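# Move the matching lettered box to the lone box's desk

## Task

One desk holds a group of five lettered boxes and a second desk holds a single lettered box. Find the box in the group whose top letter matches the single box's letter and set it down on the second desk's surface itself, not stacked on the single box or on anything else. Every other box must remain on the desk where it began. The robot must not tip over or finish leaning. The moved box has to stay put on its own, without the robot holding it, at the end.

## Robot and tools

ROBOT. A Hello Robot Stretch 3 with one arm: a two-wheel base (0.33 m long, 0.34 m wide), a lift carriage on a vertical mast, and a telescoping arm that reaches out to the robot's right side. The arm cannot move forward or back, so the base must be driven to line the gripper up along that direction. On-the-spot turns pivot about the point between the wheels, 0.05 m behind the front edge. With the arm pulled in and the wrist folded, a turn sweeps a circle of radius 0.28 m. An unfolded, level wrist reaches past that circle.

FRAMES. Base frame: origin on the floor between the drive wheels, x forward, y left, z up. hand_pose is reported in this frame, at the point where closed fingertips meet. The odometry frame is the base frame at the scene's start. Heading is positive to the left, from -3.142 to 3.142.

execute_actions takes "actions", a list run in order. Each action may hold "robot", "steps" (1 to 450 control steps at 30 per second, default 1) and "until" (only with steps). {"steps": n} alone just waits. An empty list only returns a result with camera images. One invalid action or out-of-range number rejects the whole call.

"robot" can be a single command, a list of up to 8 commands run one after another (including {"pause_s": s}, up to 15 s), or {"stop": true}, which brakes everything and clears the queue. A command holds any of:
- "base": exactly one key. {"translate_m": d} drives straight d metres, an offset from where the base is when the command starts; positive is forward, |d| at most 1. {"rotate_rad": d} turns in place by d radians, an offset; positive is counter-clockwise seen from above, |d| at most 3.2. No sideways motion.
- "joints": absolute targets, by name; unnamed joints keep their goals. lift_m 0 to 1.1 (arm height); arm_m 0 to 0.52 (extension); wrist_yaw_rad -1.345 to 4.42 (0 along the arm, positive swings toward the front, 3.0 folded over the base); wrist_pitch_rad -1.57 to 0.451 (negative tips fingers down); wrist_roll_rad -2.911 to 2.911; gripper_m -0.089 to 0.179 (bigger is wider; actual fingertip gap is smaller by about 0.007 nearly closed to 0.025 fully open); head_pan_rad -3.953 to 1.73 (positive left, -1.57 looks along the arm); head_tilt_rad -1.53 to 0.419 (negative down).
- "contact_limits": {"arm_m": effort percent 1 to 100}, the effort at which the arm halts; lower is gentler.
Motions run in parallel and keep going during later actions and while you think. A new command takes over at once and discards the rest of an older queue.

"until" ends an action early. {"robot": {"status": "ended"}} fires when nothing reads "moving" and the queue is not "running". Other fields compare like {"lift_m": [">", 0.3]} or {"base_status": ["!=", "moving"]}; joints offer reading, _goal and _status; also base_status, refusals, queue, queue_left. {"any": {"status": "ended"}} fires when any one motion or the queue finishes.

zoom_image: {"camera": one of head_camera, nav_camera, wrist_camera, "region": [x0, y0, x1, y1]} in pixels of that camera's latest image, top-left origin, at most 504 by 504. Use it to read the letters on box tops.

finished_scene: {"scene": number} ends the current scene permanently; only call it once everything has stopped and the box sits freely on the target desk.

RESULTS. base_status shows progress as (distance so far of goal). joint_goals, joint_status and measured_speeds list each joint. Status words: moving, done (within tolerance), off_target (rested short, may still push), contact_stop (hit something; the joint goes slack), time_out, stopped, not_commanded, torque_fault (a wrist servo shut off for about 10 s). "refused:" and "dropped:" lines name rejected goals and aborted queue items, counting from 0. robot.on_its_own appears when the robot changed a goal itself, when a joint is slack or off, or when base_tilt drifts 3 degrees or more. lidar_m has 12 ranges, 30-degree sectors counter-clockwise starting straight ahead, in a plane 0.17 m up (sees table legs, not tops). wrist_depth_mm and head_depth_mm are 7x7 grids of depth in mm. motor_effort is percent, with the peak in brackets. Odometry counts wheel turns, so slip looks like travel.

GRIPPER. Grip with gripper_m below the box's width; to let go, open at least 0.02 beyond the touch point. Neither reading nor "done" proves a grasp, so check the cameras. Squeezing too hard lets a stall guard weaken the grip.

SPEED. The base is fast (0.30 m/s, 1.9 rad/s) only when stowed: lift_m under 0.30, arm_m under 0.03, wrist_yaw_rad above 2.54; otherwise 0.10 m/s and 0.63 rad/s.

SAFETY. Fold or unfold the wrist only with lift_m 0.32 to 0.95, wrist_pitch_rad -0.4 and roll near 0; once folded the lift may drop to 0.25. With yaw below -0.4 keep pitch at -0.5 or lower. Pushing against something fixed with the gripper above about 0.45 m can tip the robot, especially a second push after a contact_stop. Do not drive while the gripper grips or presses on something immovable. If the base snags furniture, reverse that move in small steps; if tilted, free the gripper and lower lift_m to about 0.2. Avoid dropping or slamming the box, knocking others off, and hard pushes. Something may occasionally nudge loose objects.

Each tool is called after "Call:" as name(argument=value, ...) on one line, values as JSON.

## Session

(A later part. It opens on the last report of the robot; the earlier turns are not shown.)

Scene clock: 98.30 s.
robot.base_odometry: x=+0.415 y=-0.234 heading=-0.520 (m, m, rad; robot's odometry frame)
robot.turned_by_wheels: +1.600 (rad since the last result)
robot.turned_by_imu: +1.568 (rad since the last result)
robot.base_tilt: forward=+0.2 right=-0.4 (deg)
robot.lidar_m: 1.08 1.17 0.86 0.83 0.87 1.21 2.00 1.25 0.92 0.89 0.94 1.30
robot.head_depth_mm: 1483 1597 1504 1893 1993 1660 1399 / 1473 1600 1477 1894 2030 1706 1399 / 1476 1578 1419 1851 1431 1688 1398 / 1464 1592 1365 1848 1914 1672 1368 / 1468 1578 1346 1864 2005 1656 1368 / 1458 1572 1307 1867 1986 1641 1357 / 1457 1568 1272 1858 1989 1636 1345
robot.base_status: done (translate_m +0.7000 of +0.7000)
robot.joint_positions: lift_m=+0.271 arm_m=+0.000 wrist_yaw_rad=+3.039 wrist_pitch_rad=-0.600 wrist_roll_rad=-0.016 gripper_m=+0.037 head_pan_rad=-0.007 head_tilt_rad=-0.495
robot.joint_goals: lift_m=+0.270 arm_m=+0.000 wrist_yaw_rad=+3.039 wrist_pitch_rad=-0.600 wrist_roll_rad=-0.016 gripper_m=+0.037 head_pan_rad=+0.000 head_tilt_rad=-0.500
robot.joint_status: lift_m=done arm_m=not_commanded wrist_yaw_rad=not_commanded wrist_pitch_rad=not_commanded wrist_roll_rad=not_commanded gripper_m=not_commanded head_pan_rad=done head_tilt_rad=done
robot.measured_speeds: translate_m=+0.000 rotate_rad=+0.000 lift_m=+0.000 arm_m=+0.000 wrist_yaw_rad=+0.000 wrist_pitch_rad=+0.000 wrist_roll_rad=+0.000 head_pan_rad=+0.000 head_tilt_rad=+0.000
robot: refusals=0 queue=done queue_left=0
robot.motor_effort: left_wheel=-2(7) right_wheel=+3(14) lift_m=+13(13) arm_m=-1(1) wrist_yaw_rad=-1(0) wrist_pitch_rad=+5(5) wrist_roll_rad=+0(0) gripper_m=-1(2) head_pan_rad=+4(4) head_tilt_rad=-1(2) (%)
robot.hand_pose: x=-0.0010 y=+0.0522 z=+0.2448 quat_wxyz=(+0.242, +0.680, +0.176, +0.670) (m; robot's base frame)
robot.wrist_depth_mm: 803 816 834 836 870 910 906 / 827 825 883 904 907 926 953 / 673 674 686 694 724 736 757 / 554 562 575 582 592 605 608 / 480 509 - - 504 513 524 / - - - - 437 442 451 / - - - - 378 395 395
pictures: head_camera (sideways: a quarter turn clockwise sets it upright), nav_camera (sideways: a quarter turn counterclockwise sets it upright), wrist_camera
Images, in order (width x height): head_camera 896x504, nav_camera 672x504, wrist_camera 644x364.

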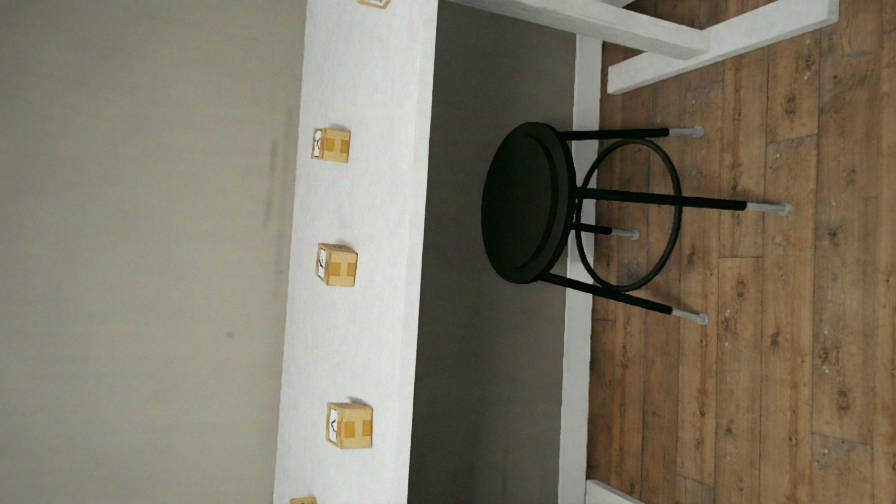

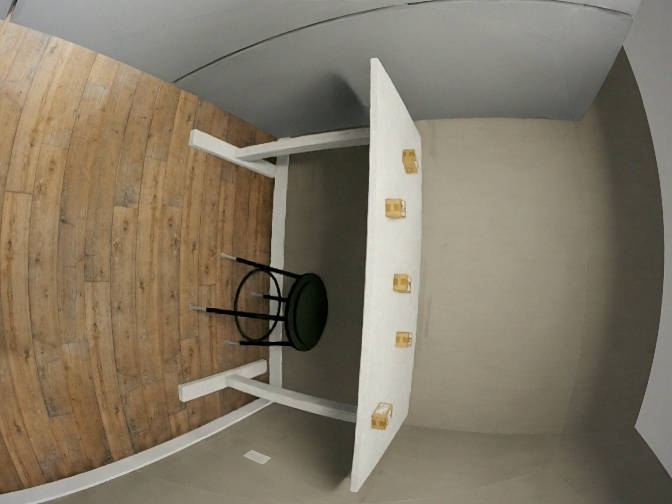

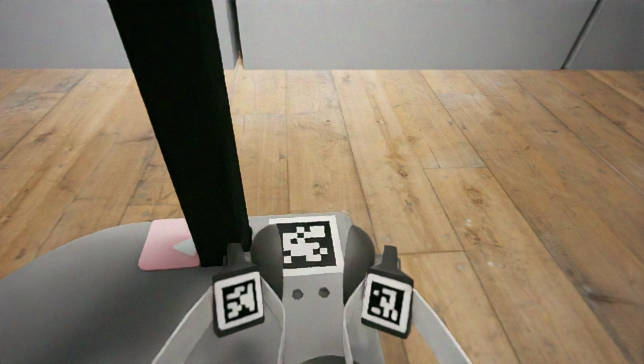

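Drive closer, turn left so arm faces the desk.

Call:
execute_actions(actions=[{"robot":[{"base":{"translate_m":0.7}},{"base":{"rotate_rad":1.6},"joints":{"head_pan_rad":-1.2,"head_tilt_rad":-0.75}}],"steps":450,"until":{"robot":{"status":"ended"}}}])

Call:
execute_actions(actions=[{"robot":{"joints":{"head_pan_rad":-2.0}},"steps":90,"until":{"robot":{"status":"ended"}}}])

Scene clock: 107.97 s.
robot.base_odometry: x=+1.022 y=-0.582 heading=+1.080 (m, m, rad; robot's odometry frame)
robot.turned_by_wheels: +1.600 (rad since the last result)
robot.turned_by_imu: +1.569 (rad since the last result)
robot.base_tilt: forward=+0.2 right=-0.4 (deg)
robot.lidar_m: 0.82 0.86 1.22 2.71 1.24 0.93 0.91 0.84 0.43 0.56 0.81 0.84
robot.head_depth_mm: 841 914 735 536 447 375 714 / 873 937 721 549 443 372 1159 / 906 965 709 542 438 370 1183 / 940 996 699 535 434 383 1199 / 980 980 688 477 430 1294 1187 / 1019 960 677 468 426 1335 1179 / 1062 938 664 517 432 1299 1176
robot.base_status: done (rotate_rad +1.5999 of +1.6000)
robot.joint_positions: lift_m=+0.271 arm_m=+0.000 wrist_yaw_rad=+3.039 wrist_pitch_rad=-0.600 wrist_roll_rad=-0.016 gripper_m=+0.037 head_pan_rad=-1.193 head_tilt_rad=-0.741
robot.joint_goals: lift_m=+0.270 arm_m=+0.000 wrist_yaw_rad=+3.039 wrist_pitch_rad=-0.600 wrist_roll_rad=-0.016 gripper_m=+0.037 head_pan_rad=-1.200 head_tilt_rad=-0.750
robot.joint_status: lift_m=done arm_m=not_commanded wrist_yaw_rad=not_commanded wrist_pitch_rad=not_commanded wrist_roll_rad=not_commanded gripper_m=not_commanded head_pan_rad=done head_tilt_rad=done
robot.measured_speeds: translate_m=+0.000 rotate_rad=+0.000 lift_m=+0.000 arm_m=+0.000 wrist_yaw_rad=+0.000 wrist_pitch_rad=+0.000 wrist_roll_rad=+0.000 head_pan_rad=+0.000 head_tilt_rad=+0.000
robot: refusals=0 queue=done queue_left=0
robot.motor_effort: left_wheel=-2(7) right_wheel=+3(16) lift_m=+13(13) arm_m=-2(2) wrist_yaw_rad=+0(0) wrist_pitch_rad=+5(5) wrist_roll_rad=-1(0) gripper_m=+0(1) head_pan_rad=-4(44) head_tilt_rad=-2(18) (%)
robot.hand_pose: x=-0.0010 y=+0.0521 z=+0.2448 quat_wxyz=(+0.242, +0.680, +0.176, +0.670) (m; robot's base frame)
robot.wrist_depth_mm: - - - - - - 931 / 824 833 893 906 933 948 886 / 660 671 703 710 716 734 759 / 557 559 579 585 590 599 612 / 485 512 - - 510 505 517 / - - - - 440 443 452 / - - - - 380 393 398
pictures: head_camera (sideways: a quarter turn clockwise sets it upright), nav_camera (sideways: a quarter turn counterclockwise sets it upright), wrist_camera
Images, in order (width x height): head_camera 896x504, nav_camera 672x504, wrist_camera 644x364.

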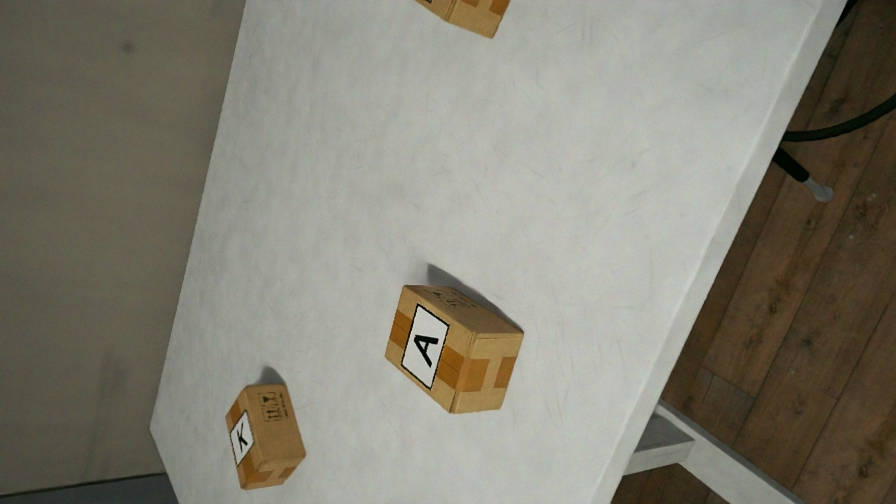

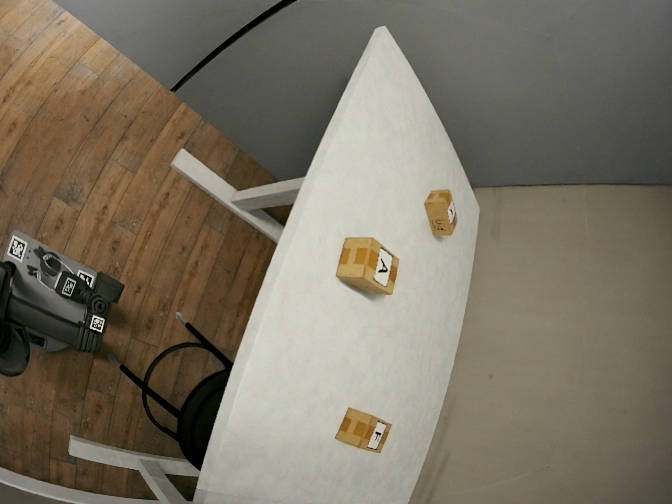

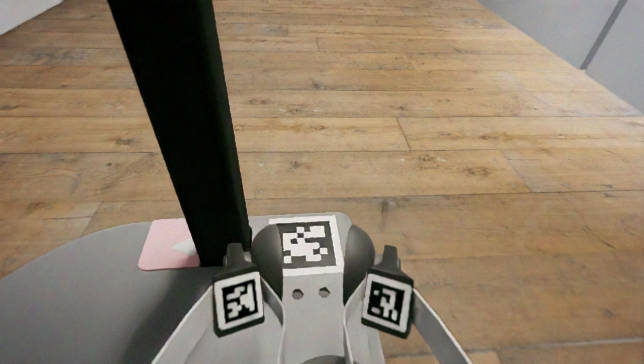

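Scene clock: 108.97 s.
robot.base_odometry: x=+1.022 y=-0.582 heading=+1.080 (m, m, rad; robot's odometry frame)
robot.turned_by_wheels: +0.000 (rad since the last result)
robot.turned_by_imu: +0.000 (rad since the last result)
robot.base_tilt: forward=+0.3 right=-0.4 (deg)
robot.lidar_m: 0.82 0.86 1.22 2.70 1.24 0.93 0.91 0.84 0.43 0.56 0.81 0.84
robot.head_depth_mm: 1085 1070 731 555 459 1419 1198 / 1037 1043 720 548 442 1340 1216 / 990 1023 707 542 438 1328 1210 / 954 996 640 535 434 818 1173 / 920 974 686 529 429 387 1166 / 883 938 676 521 427 369 1166 / 850 903 667 487 421 357 1153
robot.base_status: done (rotate_rad +1.5999 of +1.6000)
robot.joint_positions: lift_m=+0.271 arm_m=+0.000 wrist_yaw_rad=+3.039 wrist_pitch_rad=-0.600 wrist_roll_rad=-0.016 gripper_m=+0.037 head_pan_rad=-1.993 head_tilt_rad=-0.741
robot.joint_goals: lift_m=+0.270 arm_m=+0.000 wrist_yaw_rad=+3.039 wrist_pitch_rad=-0.600 wrist_roll_rad=-0.016 gripper_m=+0.037 head_pan_rad=-2.000 head_tilt_rad=-0.750
robot.joint_status: lift_m=done arm_m=not_commanded wrist_yaw_rad=not_commanded wrist_pitch_rad=not_commanded wrist_roll_rad=not_commanded gripper_m=not_commanded head_pan_rad=done head_tilt_rad=done
robot.measured_speeds: translate_m=+0.000 rotate_rad=+0.000 lift_m=+0.000 arm_m=+0.000 wrist_yaw_rad=+0.000 wrist_pitch_rad=+0.000 wrist_roll_rad=+0.000 head_pan_rad=+0.000 head_tilt_rad=+0.000
robot: refusals=0 queue=done queue_left=0
robot.motor_effort: left_wheel=-2(2) right_wheel=+3(3) lift_m=+13(13) arm_m=-2(2) wrist_yaw_rad=-1(1) wrist_pitch_rad=+5(5) wrist_roll_rad=+0(0) gripper_m=-1(1) head_pan_rad=-4(43) head_tilt_rad=-2(2) (%)
robot.hand_pose: x=-0.0010 y=+0.0521 z=+0.2448 quat_wxyz=(+0.242, +0.680, +0.176, +0.670) (m; robot's base frame)
robot.wrist_depth_mm: - - - - - - 938 / 847 844 875 895 920 923 889 / 676 663 699 697 711 748 759 / 556 569 583 583 593 604 615 / 487 511 - - 510 513 520 / - - - - 440 445 448 / - - - - 379 393 397
pictures: head_camera (sideways: a quarter turn clockwise sets it upright), nav_camera (sideways: a quarter turn counterclockwise sets it upright), wrist_camera
Images, in order (width x height): head_camera 896x504, nav_camera 672x504, wrist_camera 644x364.

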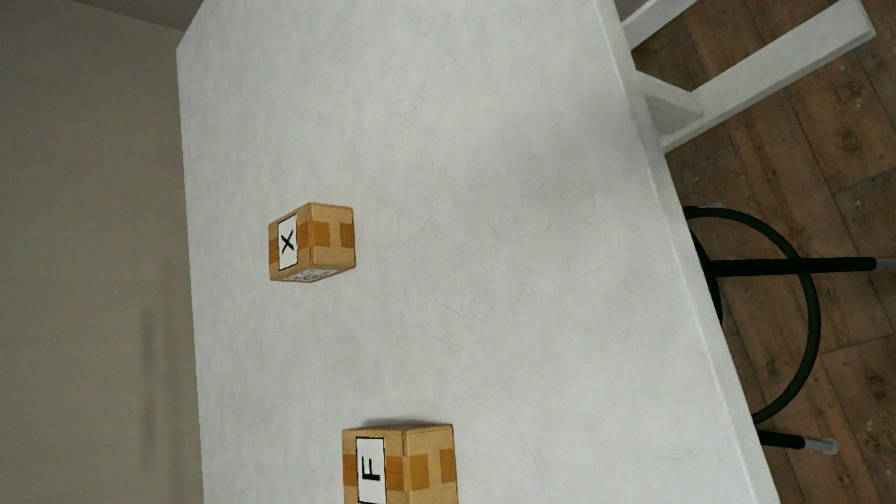

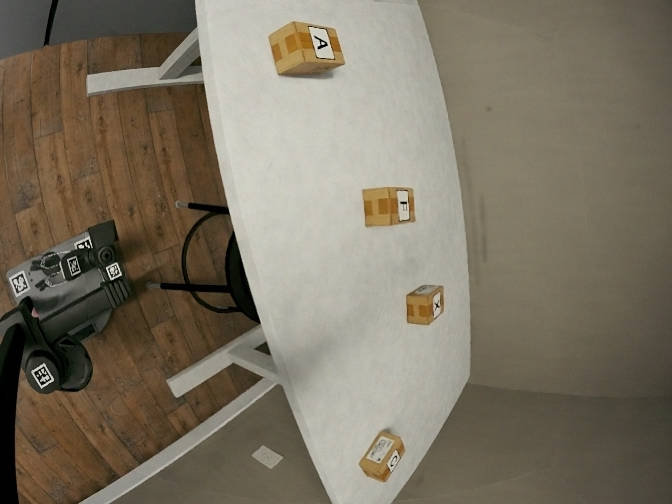

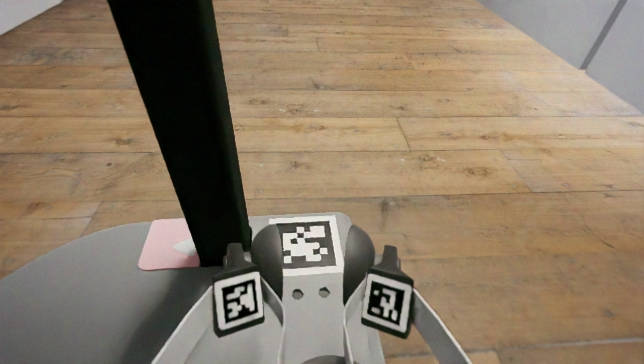

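Call:
execute_actions(actions=[{"robot":[{"base":{"translate_m":-0.25},"joints":{"lift_m":0.94,"wrist_pitch_rad":-0.4,"wrist_roll_rad":0,"head_pan_rad":-1.57}},{"joints":{"wrist_yaw_rad":1.57,"gripper_m":0.15}},{"joints":{"lift_m":1.09,"wrist_pitch_rad":0}},{"joints":{"wrist_yaw_rad":0}}],"steps":450,"until":{"robot":{"status":"ended"}}},{"steps":200,"until":{"robot":{"status":"ended"}}}])

Scene clock: 126.10 s.
robot.base_odometry: x=+0.905 y=-0.802 heading=+1.080 (m, m, rad; robot's odometry frame)
robot.turned_by_wheels: +0.000 (rad since the last result)
robot.turned_by_imu: +0.000 (rad since the last result)
robot.base_tilt: forward=+0.2 right=-0.3 (deg)
robot.lidar_m: 1.07 1.12 1.59 2.22 0.90 0.68 0.66 0.69 0.61 0.36 0.61 0.99
robot.head_depth_mm: - - - - 434 374 1171 / - - - - - 371 1186 / - - - - - 368 1181 / - - - - 410 365 1178 / 863 933 659 529 429 362 1138 / 849 899 676 522 425 359 1161 / 867 921 665 515 422 357 1175
robot.base_status: done (translate_m -0.2500 of -0.2500)
robot.joint_positions: lift_m=+1.089 arm_m=+0.000 wrist_yaw_rad=+0.003 wrist_pitch_rad=-0.022 wrist_roll_rad=-0.001 gripper_m=+0.150 head_pan_rad=-1.577 head_tilt_rad=-0.741
robot.joint_goals: lift_m=+1.090 arm_m=+0.000 wrist_yaw_rad=+0.000 wrist_pitch_rad=+0.000 wrist_roll_rad=+0.000 gripper_m=+0.150 head_pan_rad=-1.570 head_tilt_rad=-0.750
robot.joint_status: lift_m=done arm_m=not_commanded wrist_yaw_rad=done wrist_pitch_rad=done wrist_roll_rad=done gripper_m=done head_pan_rad=done head_tilt_rad=done
robot.measured_speeds: translate_m=+0.000 rotate_rad=+0.000 lift_m=+0.000 arm_m=+0.000 wrist_yaw_rad=+0.000 wrist_pitch_rad=+0.000 wrist_roll_rad=+0.000 head_pan_rad=+0.000 head_tilt_rad=+0.000
robot: refusals=0 queue=done queue_left=0
robot.motor_effort: left_wheel=-2(8) right_wheel=+3(8) lift_m=+49(50) arm_m=-1(2) wrist_yaw_rad=-4(28) wrist_pitch_rad=+8(12) wrist_roll_rad=+0(2) gripper_m=+0(97) head_pan_rad=+5(35) head_tilt_rad=-2(3) (%)
robot.hand_pose: x=-0.0206 y=-0.4003 z=+1.1983 quat_wxyz=(+0.708, +0.009, -0.706, -0.007) (m; robot's base frame)
robot.wrist_depth_mm: 758 755 752 745 738 741 745 / 765 767 767 758 754 757 744 / 787 776 792 777 782 764 766 / 828 804 804 795 782 798 777 / 842 826 815 814 829 792 797 / 677 679 675 682 698 - 732 / 498 489 513 514 512 488 522
pictures: head_camera (sideways: a quarter turn clockwise sets it upright), nav_camera (sideways: a quarter turn counterclockwise sets it upright), wrist_camera
Images, in order (width x height): head_camera 896x504, nav_camera 672x504, wrist_camera 644x364.

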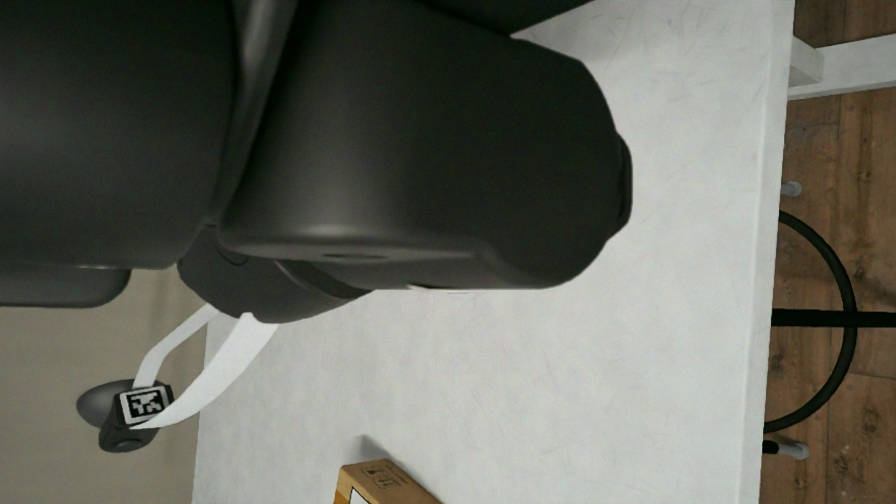

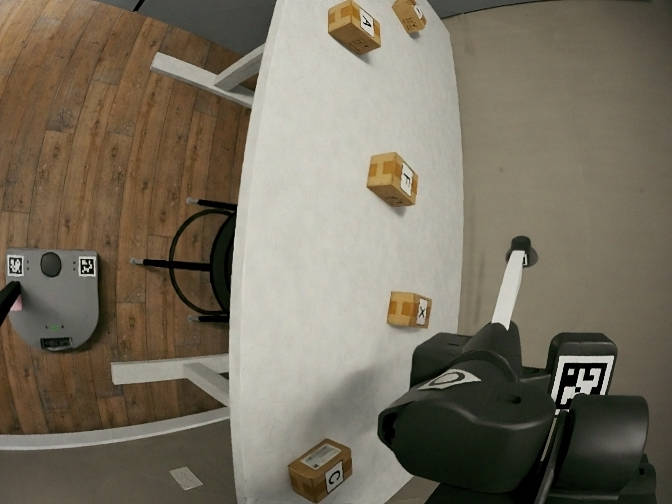

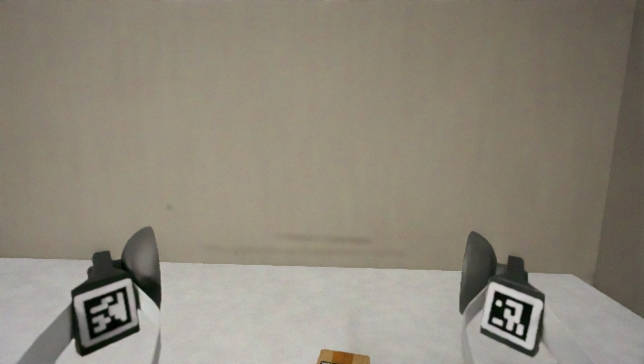

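Nearly aligned. Lower to view.

Call:
execute_actions(actions=[{"robot":{"base":{"translate_m":-0.025},"joints":{"lift_m":0.9}},"steps":200,"until":{"robot":{"status":"ended"}}}])

Scene clock: 130.33 s.
robot.base_odometry: x=+0.893 y=-0.824 heading=+1.080 (m, m, rad; robot's odometry frame)
robot.turned_by_wheels: +0.000 (rad since the last result)
robot.turned_by_imu: +0.000 (rad since the last result)
robot.base_tilt: forward=+0.3 right=-0.3 (deg)
robot.lidar_m: 1.09 1.15 1.63 2.14 0.86 0.65 0.63 0.66 0.60 0.36 0.62 1.01
robot.head_depth_mm: 859 944 733 555 459 - - / 857 928 720 551 455 - - / 856 932 709 557 440 - - / 859 930 620 544 - - - / 862 921 685 531 430 358 1146 / 862 920 676 505 425 359 1163 / 863 921 663 517 421 356 1156
robot.base_status: done (translate_m -0.0250 of -0.0250)
robot.joint_positions: lift_m=+0.901 arm_m=+0.000 wrist_yaw_rad=+0.003 wrist_pitch_rad=-0.022 wrist_roll_rad=-0.001 gripper_m=+0.150 head_pan_rad=-1.577 head_tilt_rad=-0.741
robot.joint_goals: lift_m=+0.900 arm_m=+0.000 wrist_yaw_rad=+0.000 wrist_pitch_rad=+0.000 wrist_roll_rad=+0.000 gripper_m=+0.150 head_pan_rad=-1.570 head_tilt_rad=-0.750
robot.joint_status: lift_m=done arm_m=not_commanded wrist_yaw_rad=done wrist_pitch_rad=done wrist_roll_rad=done gripper_m=done head_pan_rad=done head_tilt_rad=done
robot.measured_speeds: translate_m=+0.000 rotate_rad=+0.000 lift_m=+0.000 arm_m=+0.000 wrist_yaw_rad=+0.000 wrist_pitch_rad=+0.000 wrist_roll_rad=+0.000 head_pan_rad=+0.000 head_tilt_rad=+0.000
robot: refusals=0 queue=done queue_left=0
robot.motor_effort: left_wheel=-2(4) right_wheel=+3(6) lift_m=+13(48) arm_m=-1(1) wrist_yaw_rad=-3(4) wrist_pitch_rad=+8(8) wrist_roll_rad=+0(0) gripper_m=+0(1) head_pan_rad=+3(4) head_tilt_rad=-3(3) (%)
robot.hand_pose: x=-0.0208 y=-0.4003 z=+1.0097 quat_wxyz=(+0.708, +0.009, -0.706, -0.007) (m; robot's base frame)
robot.wrist_depth_mm: 763 747 745 739 733 741 729 / 775 776 760 762 733 751 737 / 800 783 789 773 777 758 758 / 767 799 798 784 783 772 743 / 268 446 404 296 412 422 428 / 249 273 273 273 277 - 281 / - 195 205 208 209 199 211
pictures: head_camera (sideways: a quarter turn clockwise sets it upright), nav_camera (sideways: a quarter turn counterclockwise sets it upright), wrist_camera
Images, in order (width x height): head_camera 896x504, nav_camera 672x504, wrist_camera 644x364.

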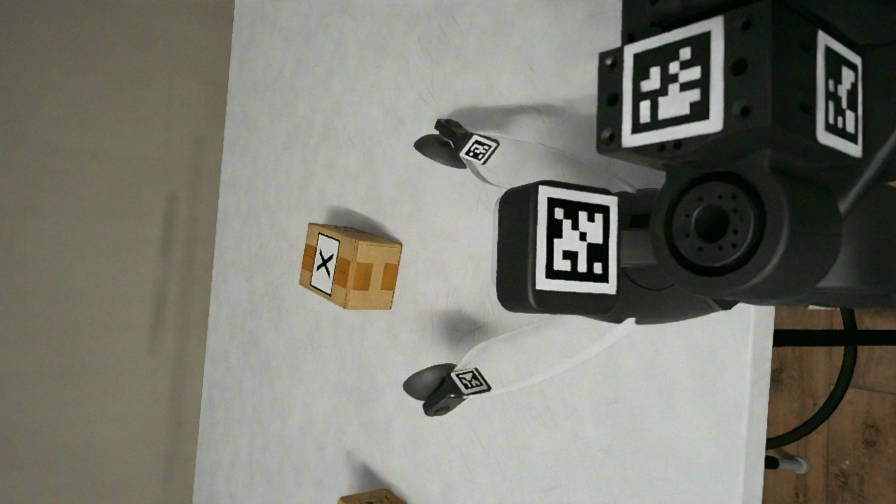

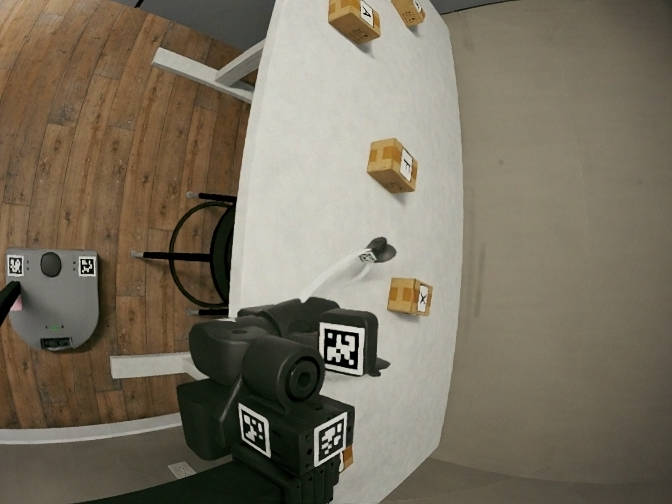

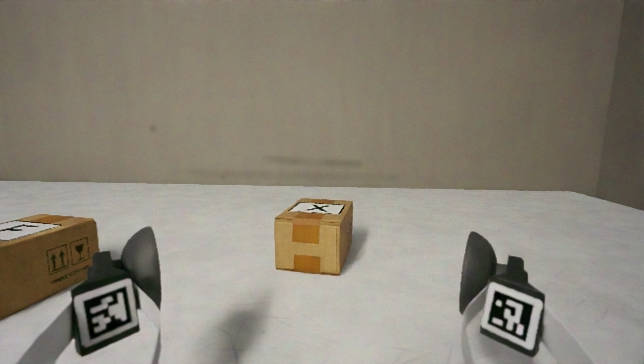

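Call:
execute_actions(actions=[{"robot":[{"joints":{"lift_m":0.865}},{"joints":{"arm_m":0.12}}],"steps":300,"until":{"robot":{"status":"ended"}}}])

Scene clock: 132.63 s.
robot.base_odometry: x=+0.893 y=-0.824 heading=+1.080 (m, m, rad; robot's odometry frame)
robot.turned_by_wheels: +0.000 (rad since the last result)
robot.turned_by_imu: +0.001 (rad since the last result)
robot.base_tilt: forward=+0.2 right=-0.5 (deg)
robot.lidar_m: 1.10 1.15 1.62 2.14 0.86 0.65 0.63 0.66 0.60 0.36 0.62 1.01
robot.head_depth_mm: 858 945 733 556 448 - - / 859 933 723 553 443 - - / 860 935 711 558 446 - - / 863 933 622 535 - - - / 864 928 687 530 440 355 1147 / 868 921 679 540 426 360 1164 / 867 924 667 518 422 358 1179
robot.base_status: done (translate_m -0.0250 of -0.0250)
robot.joint_positions: lift_m=+0.876 arm_m=+0.000 wrist_yaw_rad=+0.004 wrist_pitch_rad=+0.035 wrist_roll_rad=-0.014 gripper_m=+0.150 head_pan_rad=-1.577 head_tilt_rad=-0.742
robot.joint_goals: lift_m=+0.876 arm_m=+0.000 wrist_yaw_rad=+0.000 wrist_pitch_rad=+0.000 wrist_roll_rad=+0.000 gripper_m=+0.150 head_pan_rad=-1.570 head_tilt_rad=-0.750
robot.joint_status: lift_m=contact_stop arm_m=not_commanded wrist_yaw_rad=done wrist_pitch_rad=done wrist_roll_rad=done gripper_m=done head_pan_rad=done head_tilt_rad=done
robot.measured_speeds: translate_m=+0.000 rotate_rad=-0.001 lift_m=+0.000 arm_m=+0.000 wrist_yaw_rad=+0.040 wrist_pitch_rad=+0.168 wrist_roll_rad=+0.072 head_pan_rad=+0.000 head_tilt_rad=-0.024
robot: refusals=0 queue=dropped queue_left=0
robot.on_its_own: lift_m is slack since a contact_stop, until your next command for it (your +0.865 is given up)
robot.motor_effort: left_wheel=-4(4) right_wheel=+1(3) lift_m=+12(28) arm_m=+0(1) wrist_yaw_rad=-5(5) wrist_pitch_rad=-19(27) wrist_roll_rad=+5(9) gripper_m=-1(1) head_pan_rad=+4(4) head_tilt_rad=-3(3) (%)
robot.hand_pose: x=-0.0205 y=-0.4015 z=+0.9997 quat_wxyz=(+0.712, -0.011, -0.702, +0.013) (m; robot's base frame)
robot.wrist_depth_mm: 765 769 756 752 764 731 741 / 794 783 775 781 760 751 760 / 799 788 782 785 779 769 756 / 801 792 810 804 787 788 772 / 264 473 428 295 453 466 468 / 248 266 266 272 274 - 283 / - 184 194 197 199 188 210
pictures: head_camera (sideways: a quarter turn clockwise sets it upright), nav_camera (sideways: a quarter turn counterclockwise sets it upright), wrist_camera
dropped: robot: command 0 of its queue: lift_m: contact_stop
Images, in order (width x height): head_camera 896x504, nav_camera 672x504, wrist_camera 644x364.

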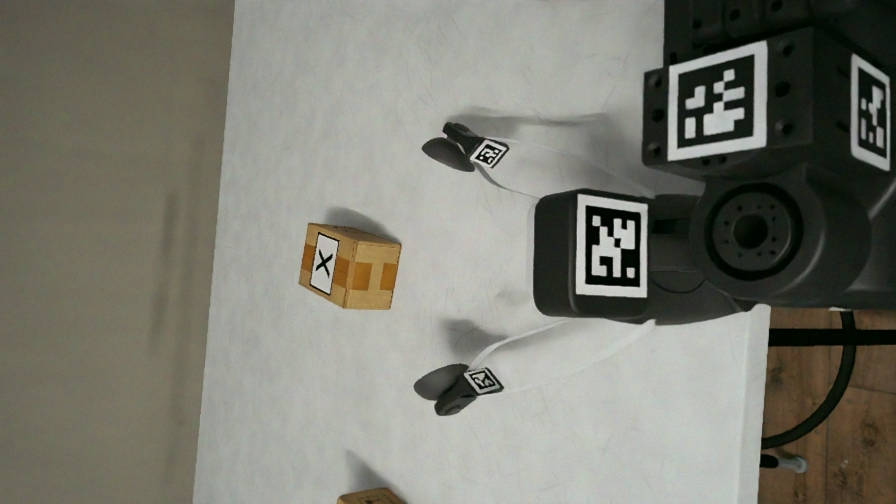

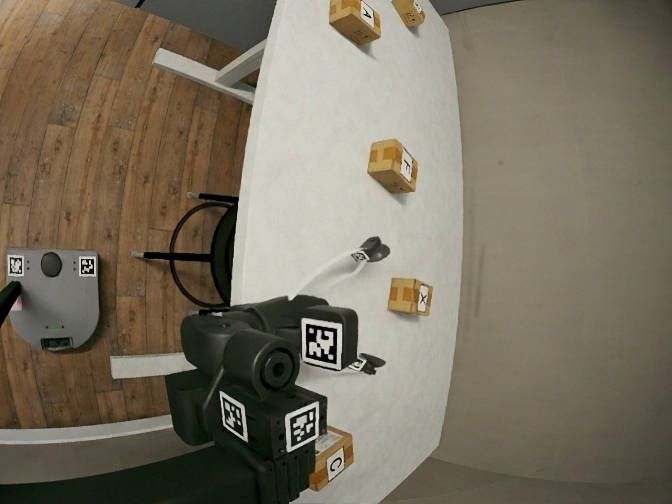

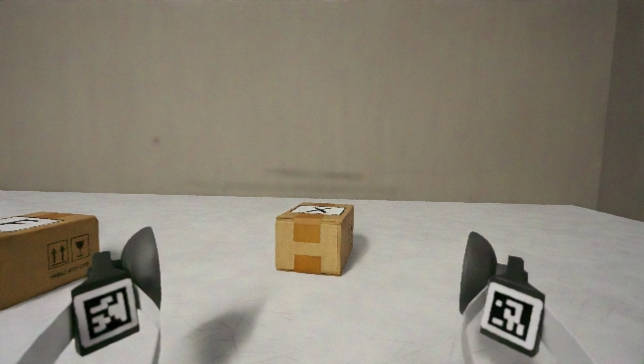

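Gripper body touches the desk. Raise and pitch down a bit.

Call:
execute_actions(actions=[{"robot":[{"joints":{"lift_m":0.91,"wrist_pitch_rad":-0.15}},{"joints":{"arm_m":0.12}}],"steps":300,"until":{"robot":{"status":"ended"}}}])

Scene clock: 137.33 s.
robot.base_odometry: x=+0.893 y=-0.824 heading=+1.080 (m, m, rad; robot's odometry frame)
robot.turned_by_wheels: +0.000 (rad since the last result)
robot.turned_by_imu: +0.000 (rad since the last result)
robot.base_tilt: forward=+0.1 right=-0.3 (deg)
robot.lidar_m: 1.09 1.15 1.63 2.12 0.87 0.65 0.63 0.66 0.60 0.36 0.62 1.01
robot.head_depth_mm: 857 942 731 - - 358 1164 / 857 928 721 - - 370 1167 / 860 931 712 - - 367 1183 / 861 931 725 - - 365 1173 / 861 918 687 525 428 362 1149 / 864 923 677 521 425 359 1158 / 862 921 664 516 422 356 1169
robot.base_status: done (translate_m -0.0250 of -0.0250)
robot.joint_positions: lift_m=+0.909 arm_m=+0.120 wrist_yaw_rad=-0.001 wrist_pitch_rad=-0.167 wrist_roll_rad=-0.003 gripper_m=+0.150 head_pan_rad=-1.577 head_tilt_rad=-0.742
robot.joint_goals: lift_m=+0.910 arm_m=+0.120 wrist_yaw_rad=+0.000 wrist_pitch_rad=-0.150 wrist_roll_rad=+0.000 gripper_m=+0.150 head_pan_rad=-1.570 head_tilt_rad=-0.750
robot.joint_status: lift_m=done arm_m=done wrist_yaw_rad=done wrist_pitch_rad=done wrist_roll_rad=done gripper_m=done head_pan_rad=done head_tilt_rad=done
robot.measured_speeds: translate_m=+0.000 rotate_rad=+0.000 lift_m=+0.000 arm_m=+0.000 wrist_yaw_rad=+0.000 wrist_pitch_rad=+0.000 wrist_roll_rad=+0.000 head_pan_rad=+0.000 head_tilt_rad=+0.000
robot: refusals=0 queue=done queue_left=0
robot.motor_effort: left_wheel=-1(3) right_wheel=+2(7) lift_m=+49(52) arm_m=+3(3) wrist_yaw_rad=+0(3) wrist_pitch_rad=+6(22) wrist_roll_rad=+1(9) gripper_m=-1(0) head_pan_rad=+4(4) head_tilt_rad=-3(3) (%)
robot.hand_pose: x=-0.0217 y=-0.5134 z=+0.9816 quat_wxyz=(+0.706, +0.059, -0.703, -0.060) (m; robot's base frame)
robot.wrist_depth_mm: 606 619 602 607 600 590 587 / 648 650 630 627 624 616 623 / 665 658 661 654 661 652 644 / 390 394 398 240 416 414 430 / 263 283 252 172 275 281 283 / 206 202 194 178 206 - 209 / - 156 163 164 165 159 168
pictures: head_camera (sideways: a quarter turn clockwise sets it upright), nav_camera (sideways: a quarter turn counterclockwise sets it upright), wrist_camera
Images, in order (width x height): head_camera 896x504, nav_camera 672x504, wrist_camera 644x364.

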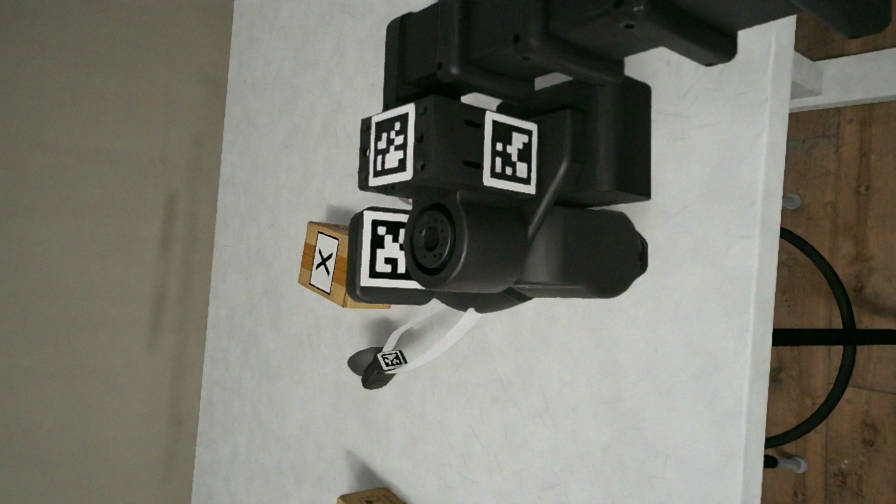

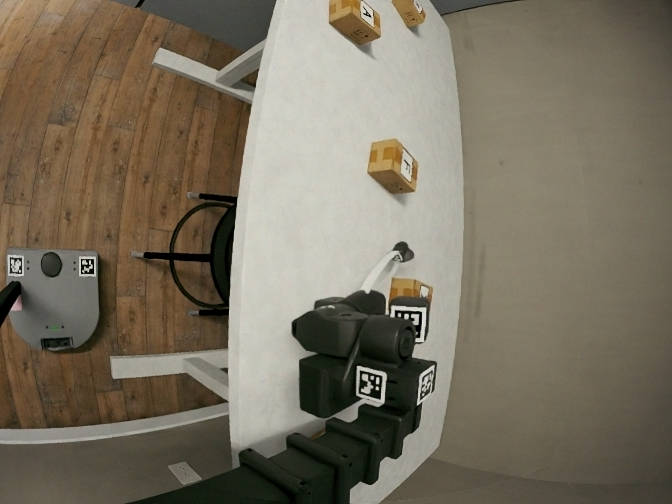

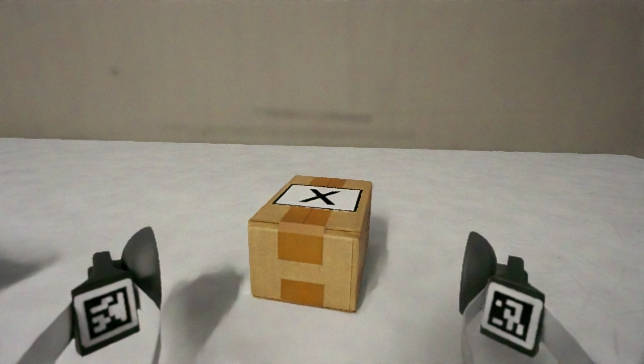

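Call:
execute_actions(actions=[{"robot":[{"joints":{"arm_m":0.165}},{"joints":{"gripper_m":0.03}},{"joints":{"lift_m":1.0}},{"joints":{"arm_m":0}}],"steps":400,"until":{"robot":{"status":"ended"}}}])

Scene clock: 145.77 s.
robot.base_odometry: x=+0.893 y=-0.824 heading=+1.080 (m, m, rad; robot's odometry frame)
robot.turned_by_wheels: +0.000 (rad since the last result)
robot.turned_by_imu: +0.000 (rad since the last result)
robot.base_tilt: forward=+0.2 right=-0.4 (deg)
robot.lidar_m: 1.09 1.15 1.63 2.12 0.86 0.65 0.63 0.67 0.60 0.36 0.62 1.01
robot.head_depth_mm: 856 943 821 - - - - / 857 926 734 - - - 1191 / 858 930 775 - - - 1167 / 859 934 763 - - - 1156 / 862 920 719 529 418 361 1148 / 861 920 676 521 424 359 1155 / 863 919 663 515 421 356 1171
robot.base_status: done (translate_m -0.0250 of -0.0250)
robot.joint_positions: lift_m=+0.999 arm_m=+0.000 wrist_yaw_rad=-0.001 wrist_pitch_rad=-0.179 wrist_roll_rad=-0.003 gripper_m=+0.031 head_pan_rad=-1.577 head_tilt_rad=-0.742
robot.joint_goals: lift_m=+1.000 arm_m=+0.000 wrist_yaw_rad=+0.000 wrist_pitch_rad=-0.150 wrist_roll_rad=+0.000 gripper_m=+0.030 head_pan_rad=-1.570 head_tilt_rad=-0.750
robot.joint_status: lift_m=done arm_m=done wrist_yaw_rad=done wrist_pitch_rad=done wrist_roll_rad=done gripper_m=done head_pan_rad=done head_tilt_rad=done
robot.measured_speeds: translate_m=+0.000 rotate_rad=+0.000 lift_m=+0.000 arm_m=+0.000 wrist_yaw_rad=+0.000 wrist_pitch_rad=+0.000 wrist_roll_rad=+0.000 head_pan_rad=+0.000 head_tilt_rad=+0.000
robot: refusals=0 queue=done queue_left=0
robot.motor_effort: left_wheel=-1(1) right_wheel=+2(2) lift_m=+50(55) arm_m=-4(3) wrist_yaw_rad=+0(0) wrist_pitch_rad=+11(11) wrist_roll_rad=+1(1) gripper_m=-17(100) head_pan_rad=+4(4) head_tilt_rad=-3(3) (%)
robot.hand_pose: x=-0.0217 y=-0.3931 z=+1.0686 quat_wxyz=(+0.705, +0.063, -0.703, -0.064) (m; robot's base frame)
robot.wrist_depth_mm: 734 713 720 714 705 699 691 / 755 758 739 753 741 735 728 / 791 787 793 797 784 766 759 / 646 662 661 670 680 705 701 / 441 452 481 160 460 470 475 / 274 326 132 126 133 354 354 / 258 277 257 130 270 285 285
pictures: head_camera (sideways: a quarter turn clockwise sets it upright), nav_camera (sideways: a quarter turn counterclockwise sets it upright), wrist_camera
Images, in order (width x height): head_camera 896x504, nav_camera 672x504, wrist_camera 644x364.

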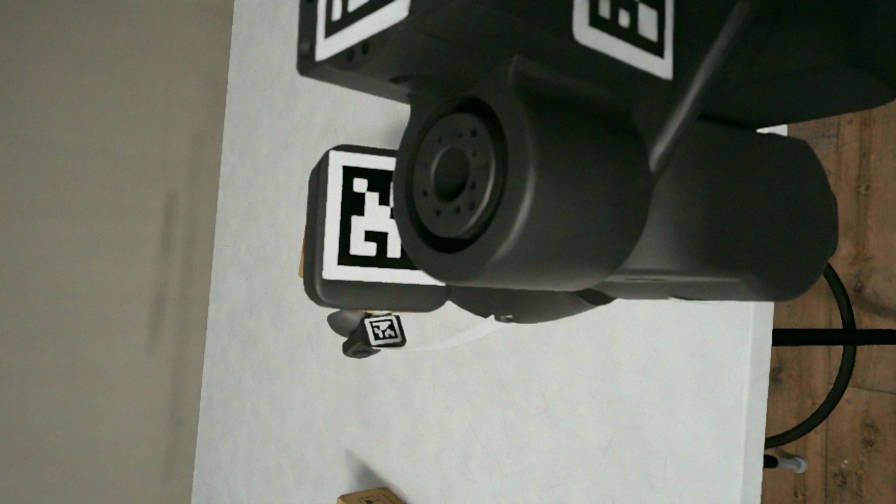

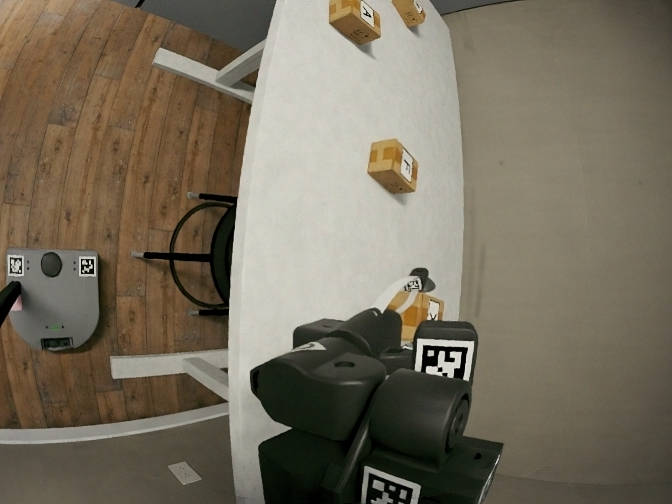

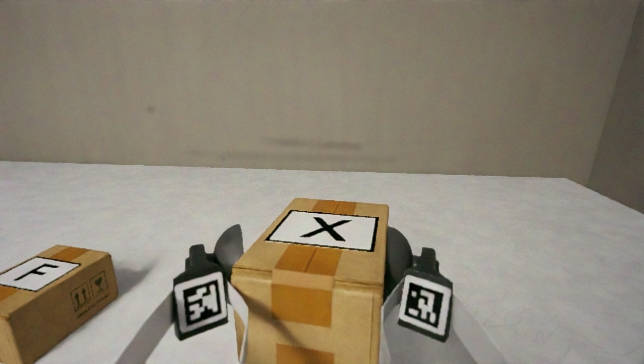

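Call:
execute_actions(actions=[{"robot":[{"joints":{"wrist_yaw_rad":1.57}},{"joints":{"lift_m":0.9,"wrist_pitch_rad":-0.4}},{"joints":{"wrist_yaw_rad":3.0}},{"joints":{"lift_m":0.28}},{"base":{"rotate_rad":1.6}},{"base":{"translate_m":1.0}},{"base":{"translate_m":1.0}},{"base":{"translate_m":0.3}}],"steps":450,"until":{"robot":{"status":"ended"}}},{"steps":450,"until":{"robot":{"status":"ended"}}},{"robot":[{"base":{"rotate_rad":-1.6}},{"base":{"translate_m":1.0}}],"steps":450,"until":{"robot":{"status":"ended"}}}])

Scene clock: 185.30 s.
robot.base_odometry: x=-0.695 y=+1.082 heading=+1.080 (m, m, rad; robot's odometry frame)
robot.turned_by_wheels: +0.000 (rad since the last result)
robot.turned_by_imu: -0.002 (rad since the last result)
robot.base_tilt: forward=+0.2 right=-0.4 (deg)
robot.lidar_m: 1.35 0.55 0.41 0.40 0.42 0.57 1.48 1.56 2.20 0.84 0.61 0.83
robot.head_depth_mm: 2950 3239 2772 2125 1710 1424 1224 / 2947 3197 2727 2095 1677 1413 1216 / 2957 3289 2671 2058 1661 1395 1210 / 2892 3216 2649 2043 1648 1383 1195 / 2221 2512 2410 2022 1638 1378 1188 / 1135 1191 1270 1352 1451 1337 1183 / 757 784 810 846 881 1033 1146
robot.base_status: done (translate_m +1.0000 of +1.0000)
robot.joint_positions: lift_m=+0.281 arm_m=+0.000 wrist_yaw_rad=+2.998 wrist_pitch_rad=-0.426 wrist_roll_rad=-0.002 gripper_m=+0.031 head_pan_rad=-1.577 head_tilt_rad=-0.742
robot.joint_goals: lift_m=+0.280 arm_m=+0.000 wrist_yaw_rad=+3.000 wrist_pitch_rad=-0.400 wrist_roll_rad=+0.000 gripper_m=+0.030 head_pan_rad=-1.570 head_tilt_rad=-0.750
robot.joint_status: lift_m=done arm_m=done wrist_yaw_rad=done wrist_pitch_rad=done wrist_roll_rad=done gripper_m=done head_pan_rad=done head_tilt_rad=done
robot.measured_speeds: translate_m=+0.000 rotate_rad=+0.000 lift_m=+0.000 arm_m=+0.000 wrist_yaw_rad=+0.000 wrist_pitch_rad=+0.000 wrist_roll_rad=+0.000 head_pan_rad=+0.000 head_tilt_rad=+0.000
robot: refusals=0 queue=done queue_left=0
robot.motor_effort: left_wheel=+1(7) right_wheel=-2(16) lift_m=+14(50) arm_m=-3(4) wrist_yaw_rad=+1(4) wrist_pitch_rad=+10(11) wrist_roll_rad=+1(1) gripper_m=-17(17) head_pan_rad=+3(4) head_tilt_rad=-4(3) (%)
robot.hand_pose: x=+0.0108 y=+0.0759 z=+0.2915 quat_wxyz=(+0.199, +0.699, +0.100, +0.680) (m; robot's base frame)
robot.wrist_depth_mm: 362 - 402 406 421 436 453 / 382 - 432 448 462 477 492 / 415 - 470 492 506 515 541 / 452 476 521 525 557 584 610 / 509 514 535 160 590 608 625 / 511 512 132 126 133 540 539 / 456 - 137 130 446 459 460
pictures: head_camera (sideways: a quarter turn clockwise sets it upright), nav_camera (sideways: a quarter turn counterclockwise sets it upright), wrist_camera
Images, in order (width x height): head_camera 896x504, nav_camera 672x504, wrist_camera 644x364.

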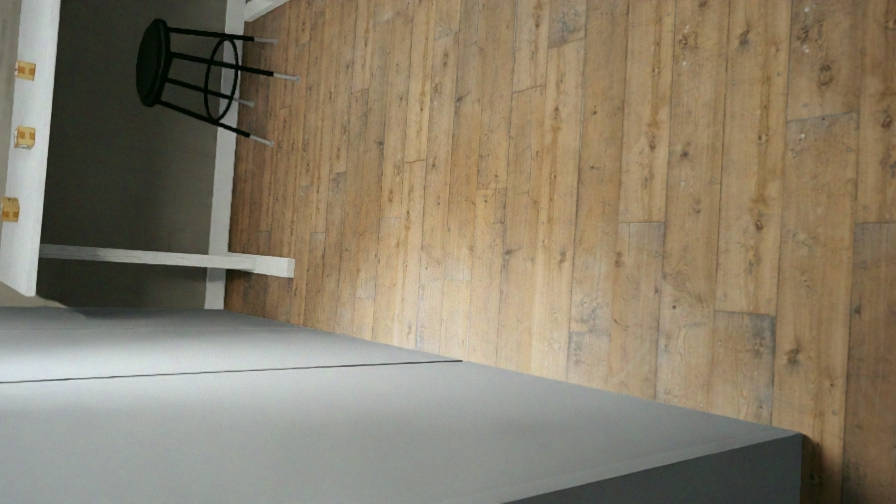

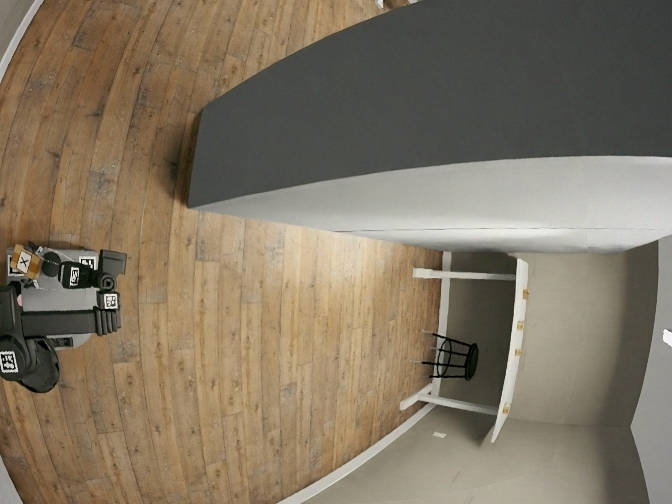

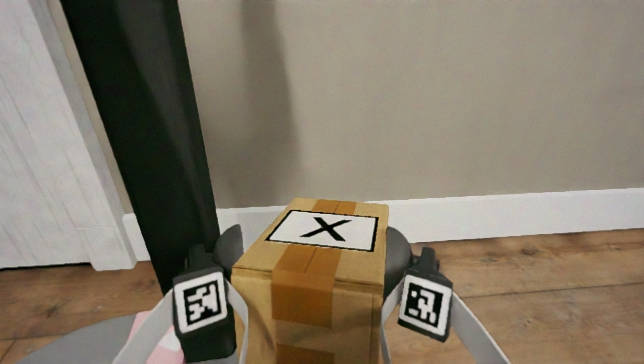

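Call:
execute_actions(actions=[{"robot":[{"base":{"translate_m":1.0}},{"base":{"translate_m":0.5}},{"base":{"rotate_rad":-1.6}},{"base":{"translate_m":1.0}},{"base":{"translate_m":1.0}},{"base":{"translate_m":0.2}},{"base":{"rotate_rad":1.6}}],"steps":450,"until":{"robot":{"status":"ended"}}},{"steps":450,"until":{"robot":{"status":"ended"}}},{"robot":[{"joints":{"lift_m":0.9}},{"joints":{"wrist_yaw_rad":1.57}},{"joints":{"lift_m":1.05,"wrist_pitch_rad":-0.15}},{"joints":{"wrist_yaw_rad":0}}],"steps":450,"until":{"robot":{"status":"ended"}}},{"steps":300,"until":{"robot":{"status":"ended"}}}])

Scene clock: 226.63 s.
robot.base_odometry: x=+1.921 y=+1.312 heading=+1.080 (m, m, rad; robot's odometry frame)
robot.turned_by_wheels: +0.000 (rad since the last result)
robot.turned_by_imu: -0.002 (rad since the last result)
robot.base_tilt: forward=+0.2 right=-0.3 (deg)
robot.lidar_m: 1.26 1.82 1.90 2.54 1.75 1.03 0.87 0.88 0.94 1.21 0.97 1.78
robot.head_depth_mm: 1025 - - - - - 1213 / 1032 1104 - - - 1348 1215 / 1036 - - - - - 1209 / 1035 - - - - 1302 1196 / 1036 1162 1018 857 718 1315 1191 / 1041 1167 1131 874 713 1303 1183 / 1040 1169 1115 865 706 1327 1175
robot.base_status: done (rotate_rad +1.5999 of +1.6000)
robot.joint_positions: lift_m=+1.049 arm_m=+0.000 wrist_yaw_rad=+0.003 wrist_pitch_rad=-0.183 wrist_roll_rad=-0.002 gripper_m=+0.031 head_pan_rad=-1.577 head_tilt_rad=-0.742
robot.joint_goals: lift_m=+1.050 arm_m=+0.000 wrist_yaw_rad=+0.000 wrist_pitch_rad=-0.150 wrist_roll_rad=+0.000 gripper_m=+0.030 head_pan_rad=-1.570 head_tilt_rad=-0.750
robot.joint_status: lift_m=done arm_m=done wrist_yaw_rad=done wrist_pitch_rad=done wrist_roll_rad=done gripper_m=done head_pan_rad=done head_tilt_rad=done
robot.measured_speeds: translate_m=+0.000 rotate_rad=+0.000 lift_m=+0.000 arm_m=+0.000 wrist_yaw_rad=+0.000 wrist_pitch_rad=+0.000 wrist_roll_rad=+0.000 head_pan_rad=+0.000 head_tilt_rad=+0.000
robot: refusals=0 queue=done queue_left=0
robot.motor_effort: left_wheel=-2(8) right_wheel=+3(15) lift_m=+50(51) arm_m=-3(4) wrist_yaw_rad=-4(5) wrist_pitch_rad=+13(14) wrist_roll_rad=+1(1) gripper_m=-16(17) head_pan_rad=+4(3) head_tilt_rad=-3(2) (%)
robot.hand_pose: x=-0.0207 y=-0.3928 z=+1.1176 quat_wxyz=(+0.705, +0.066, -0.703, -0.064) (m; robot's base frame)
robot.wrist_depth_mm: 926 915 921 893 867 901 877 / 971 940 947 936 933 950 922 / - 991 983 999 990 982 985 / - - - - - - - / - - - 160 - - - / 785 788 132 126 133 828 841 / 635 647 605 130 643 658 665
pictures: head_camera (sideways: a quarter turn clockwise sets it upright), nav_camera (sideways: a quarter turn counterclockwise sets it upright), wrist_camera
Images, in order (width x height): head_camera 896x504, nav_camera 672x504, wrist_camera 644x364.

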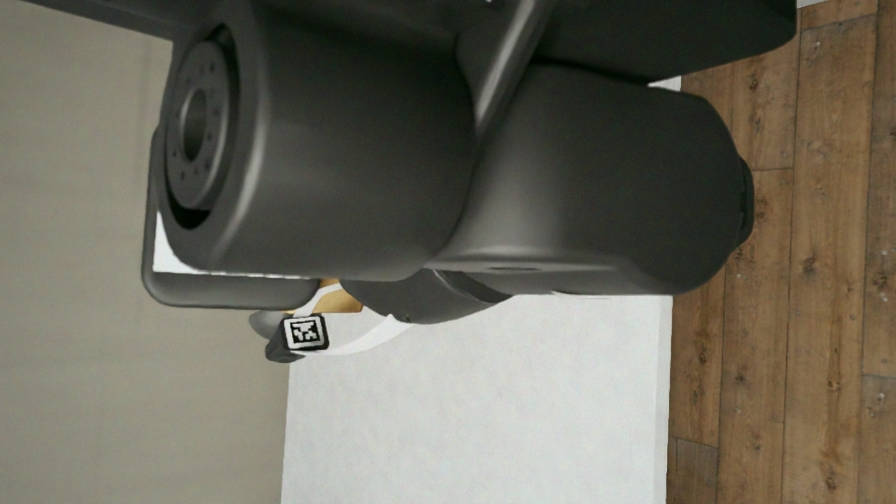

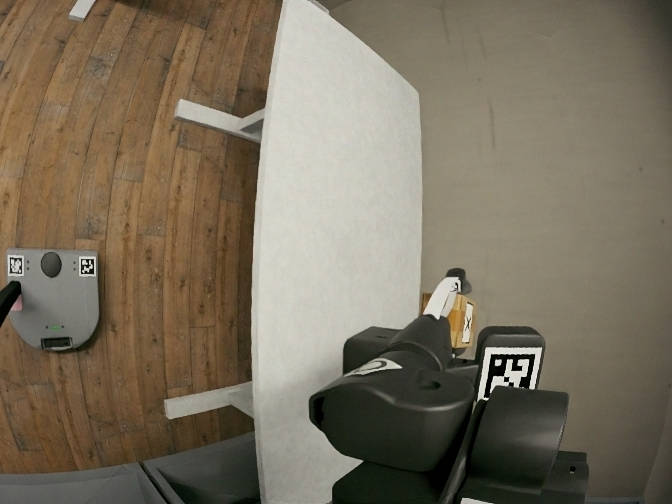

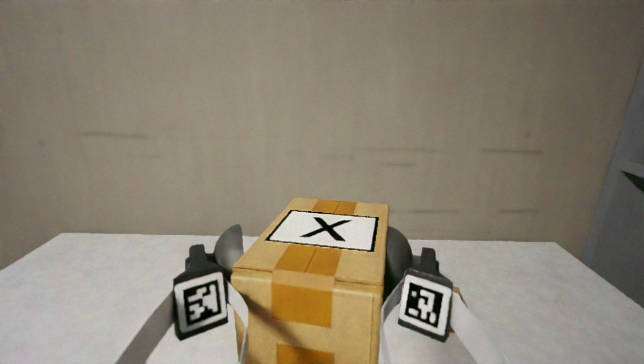

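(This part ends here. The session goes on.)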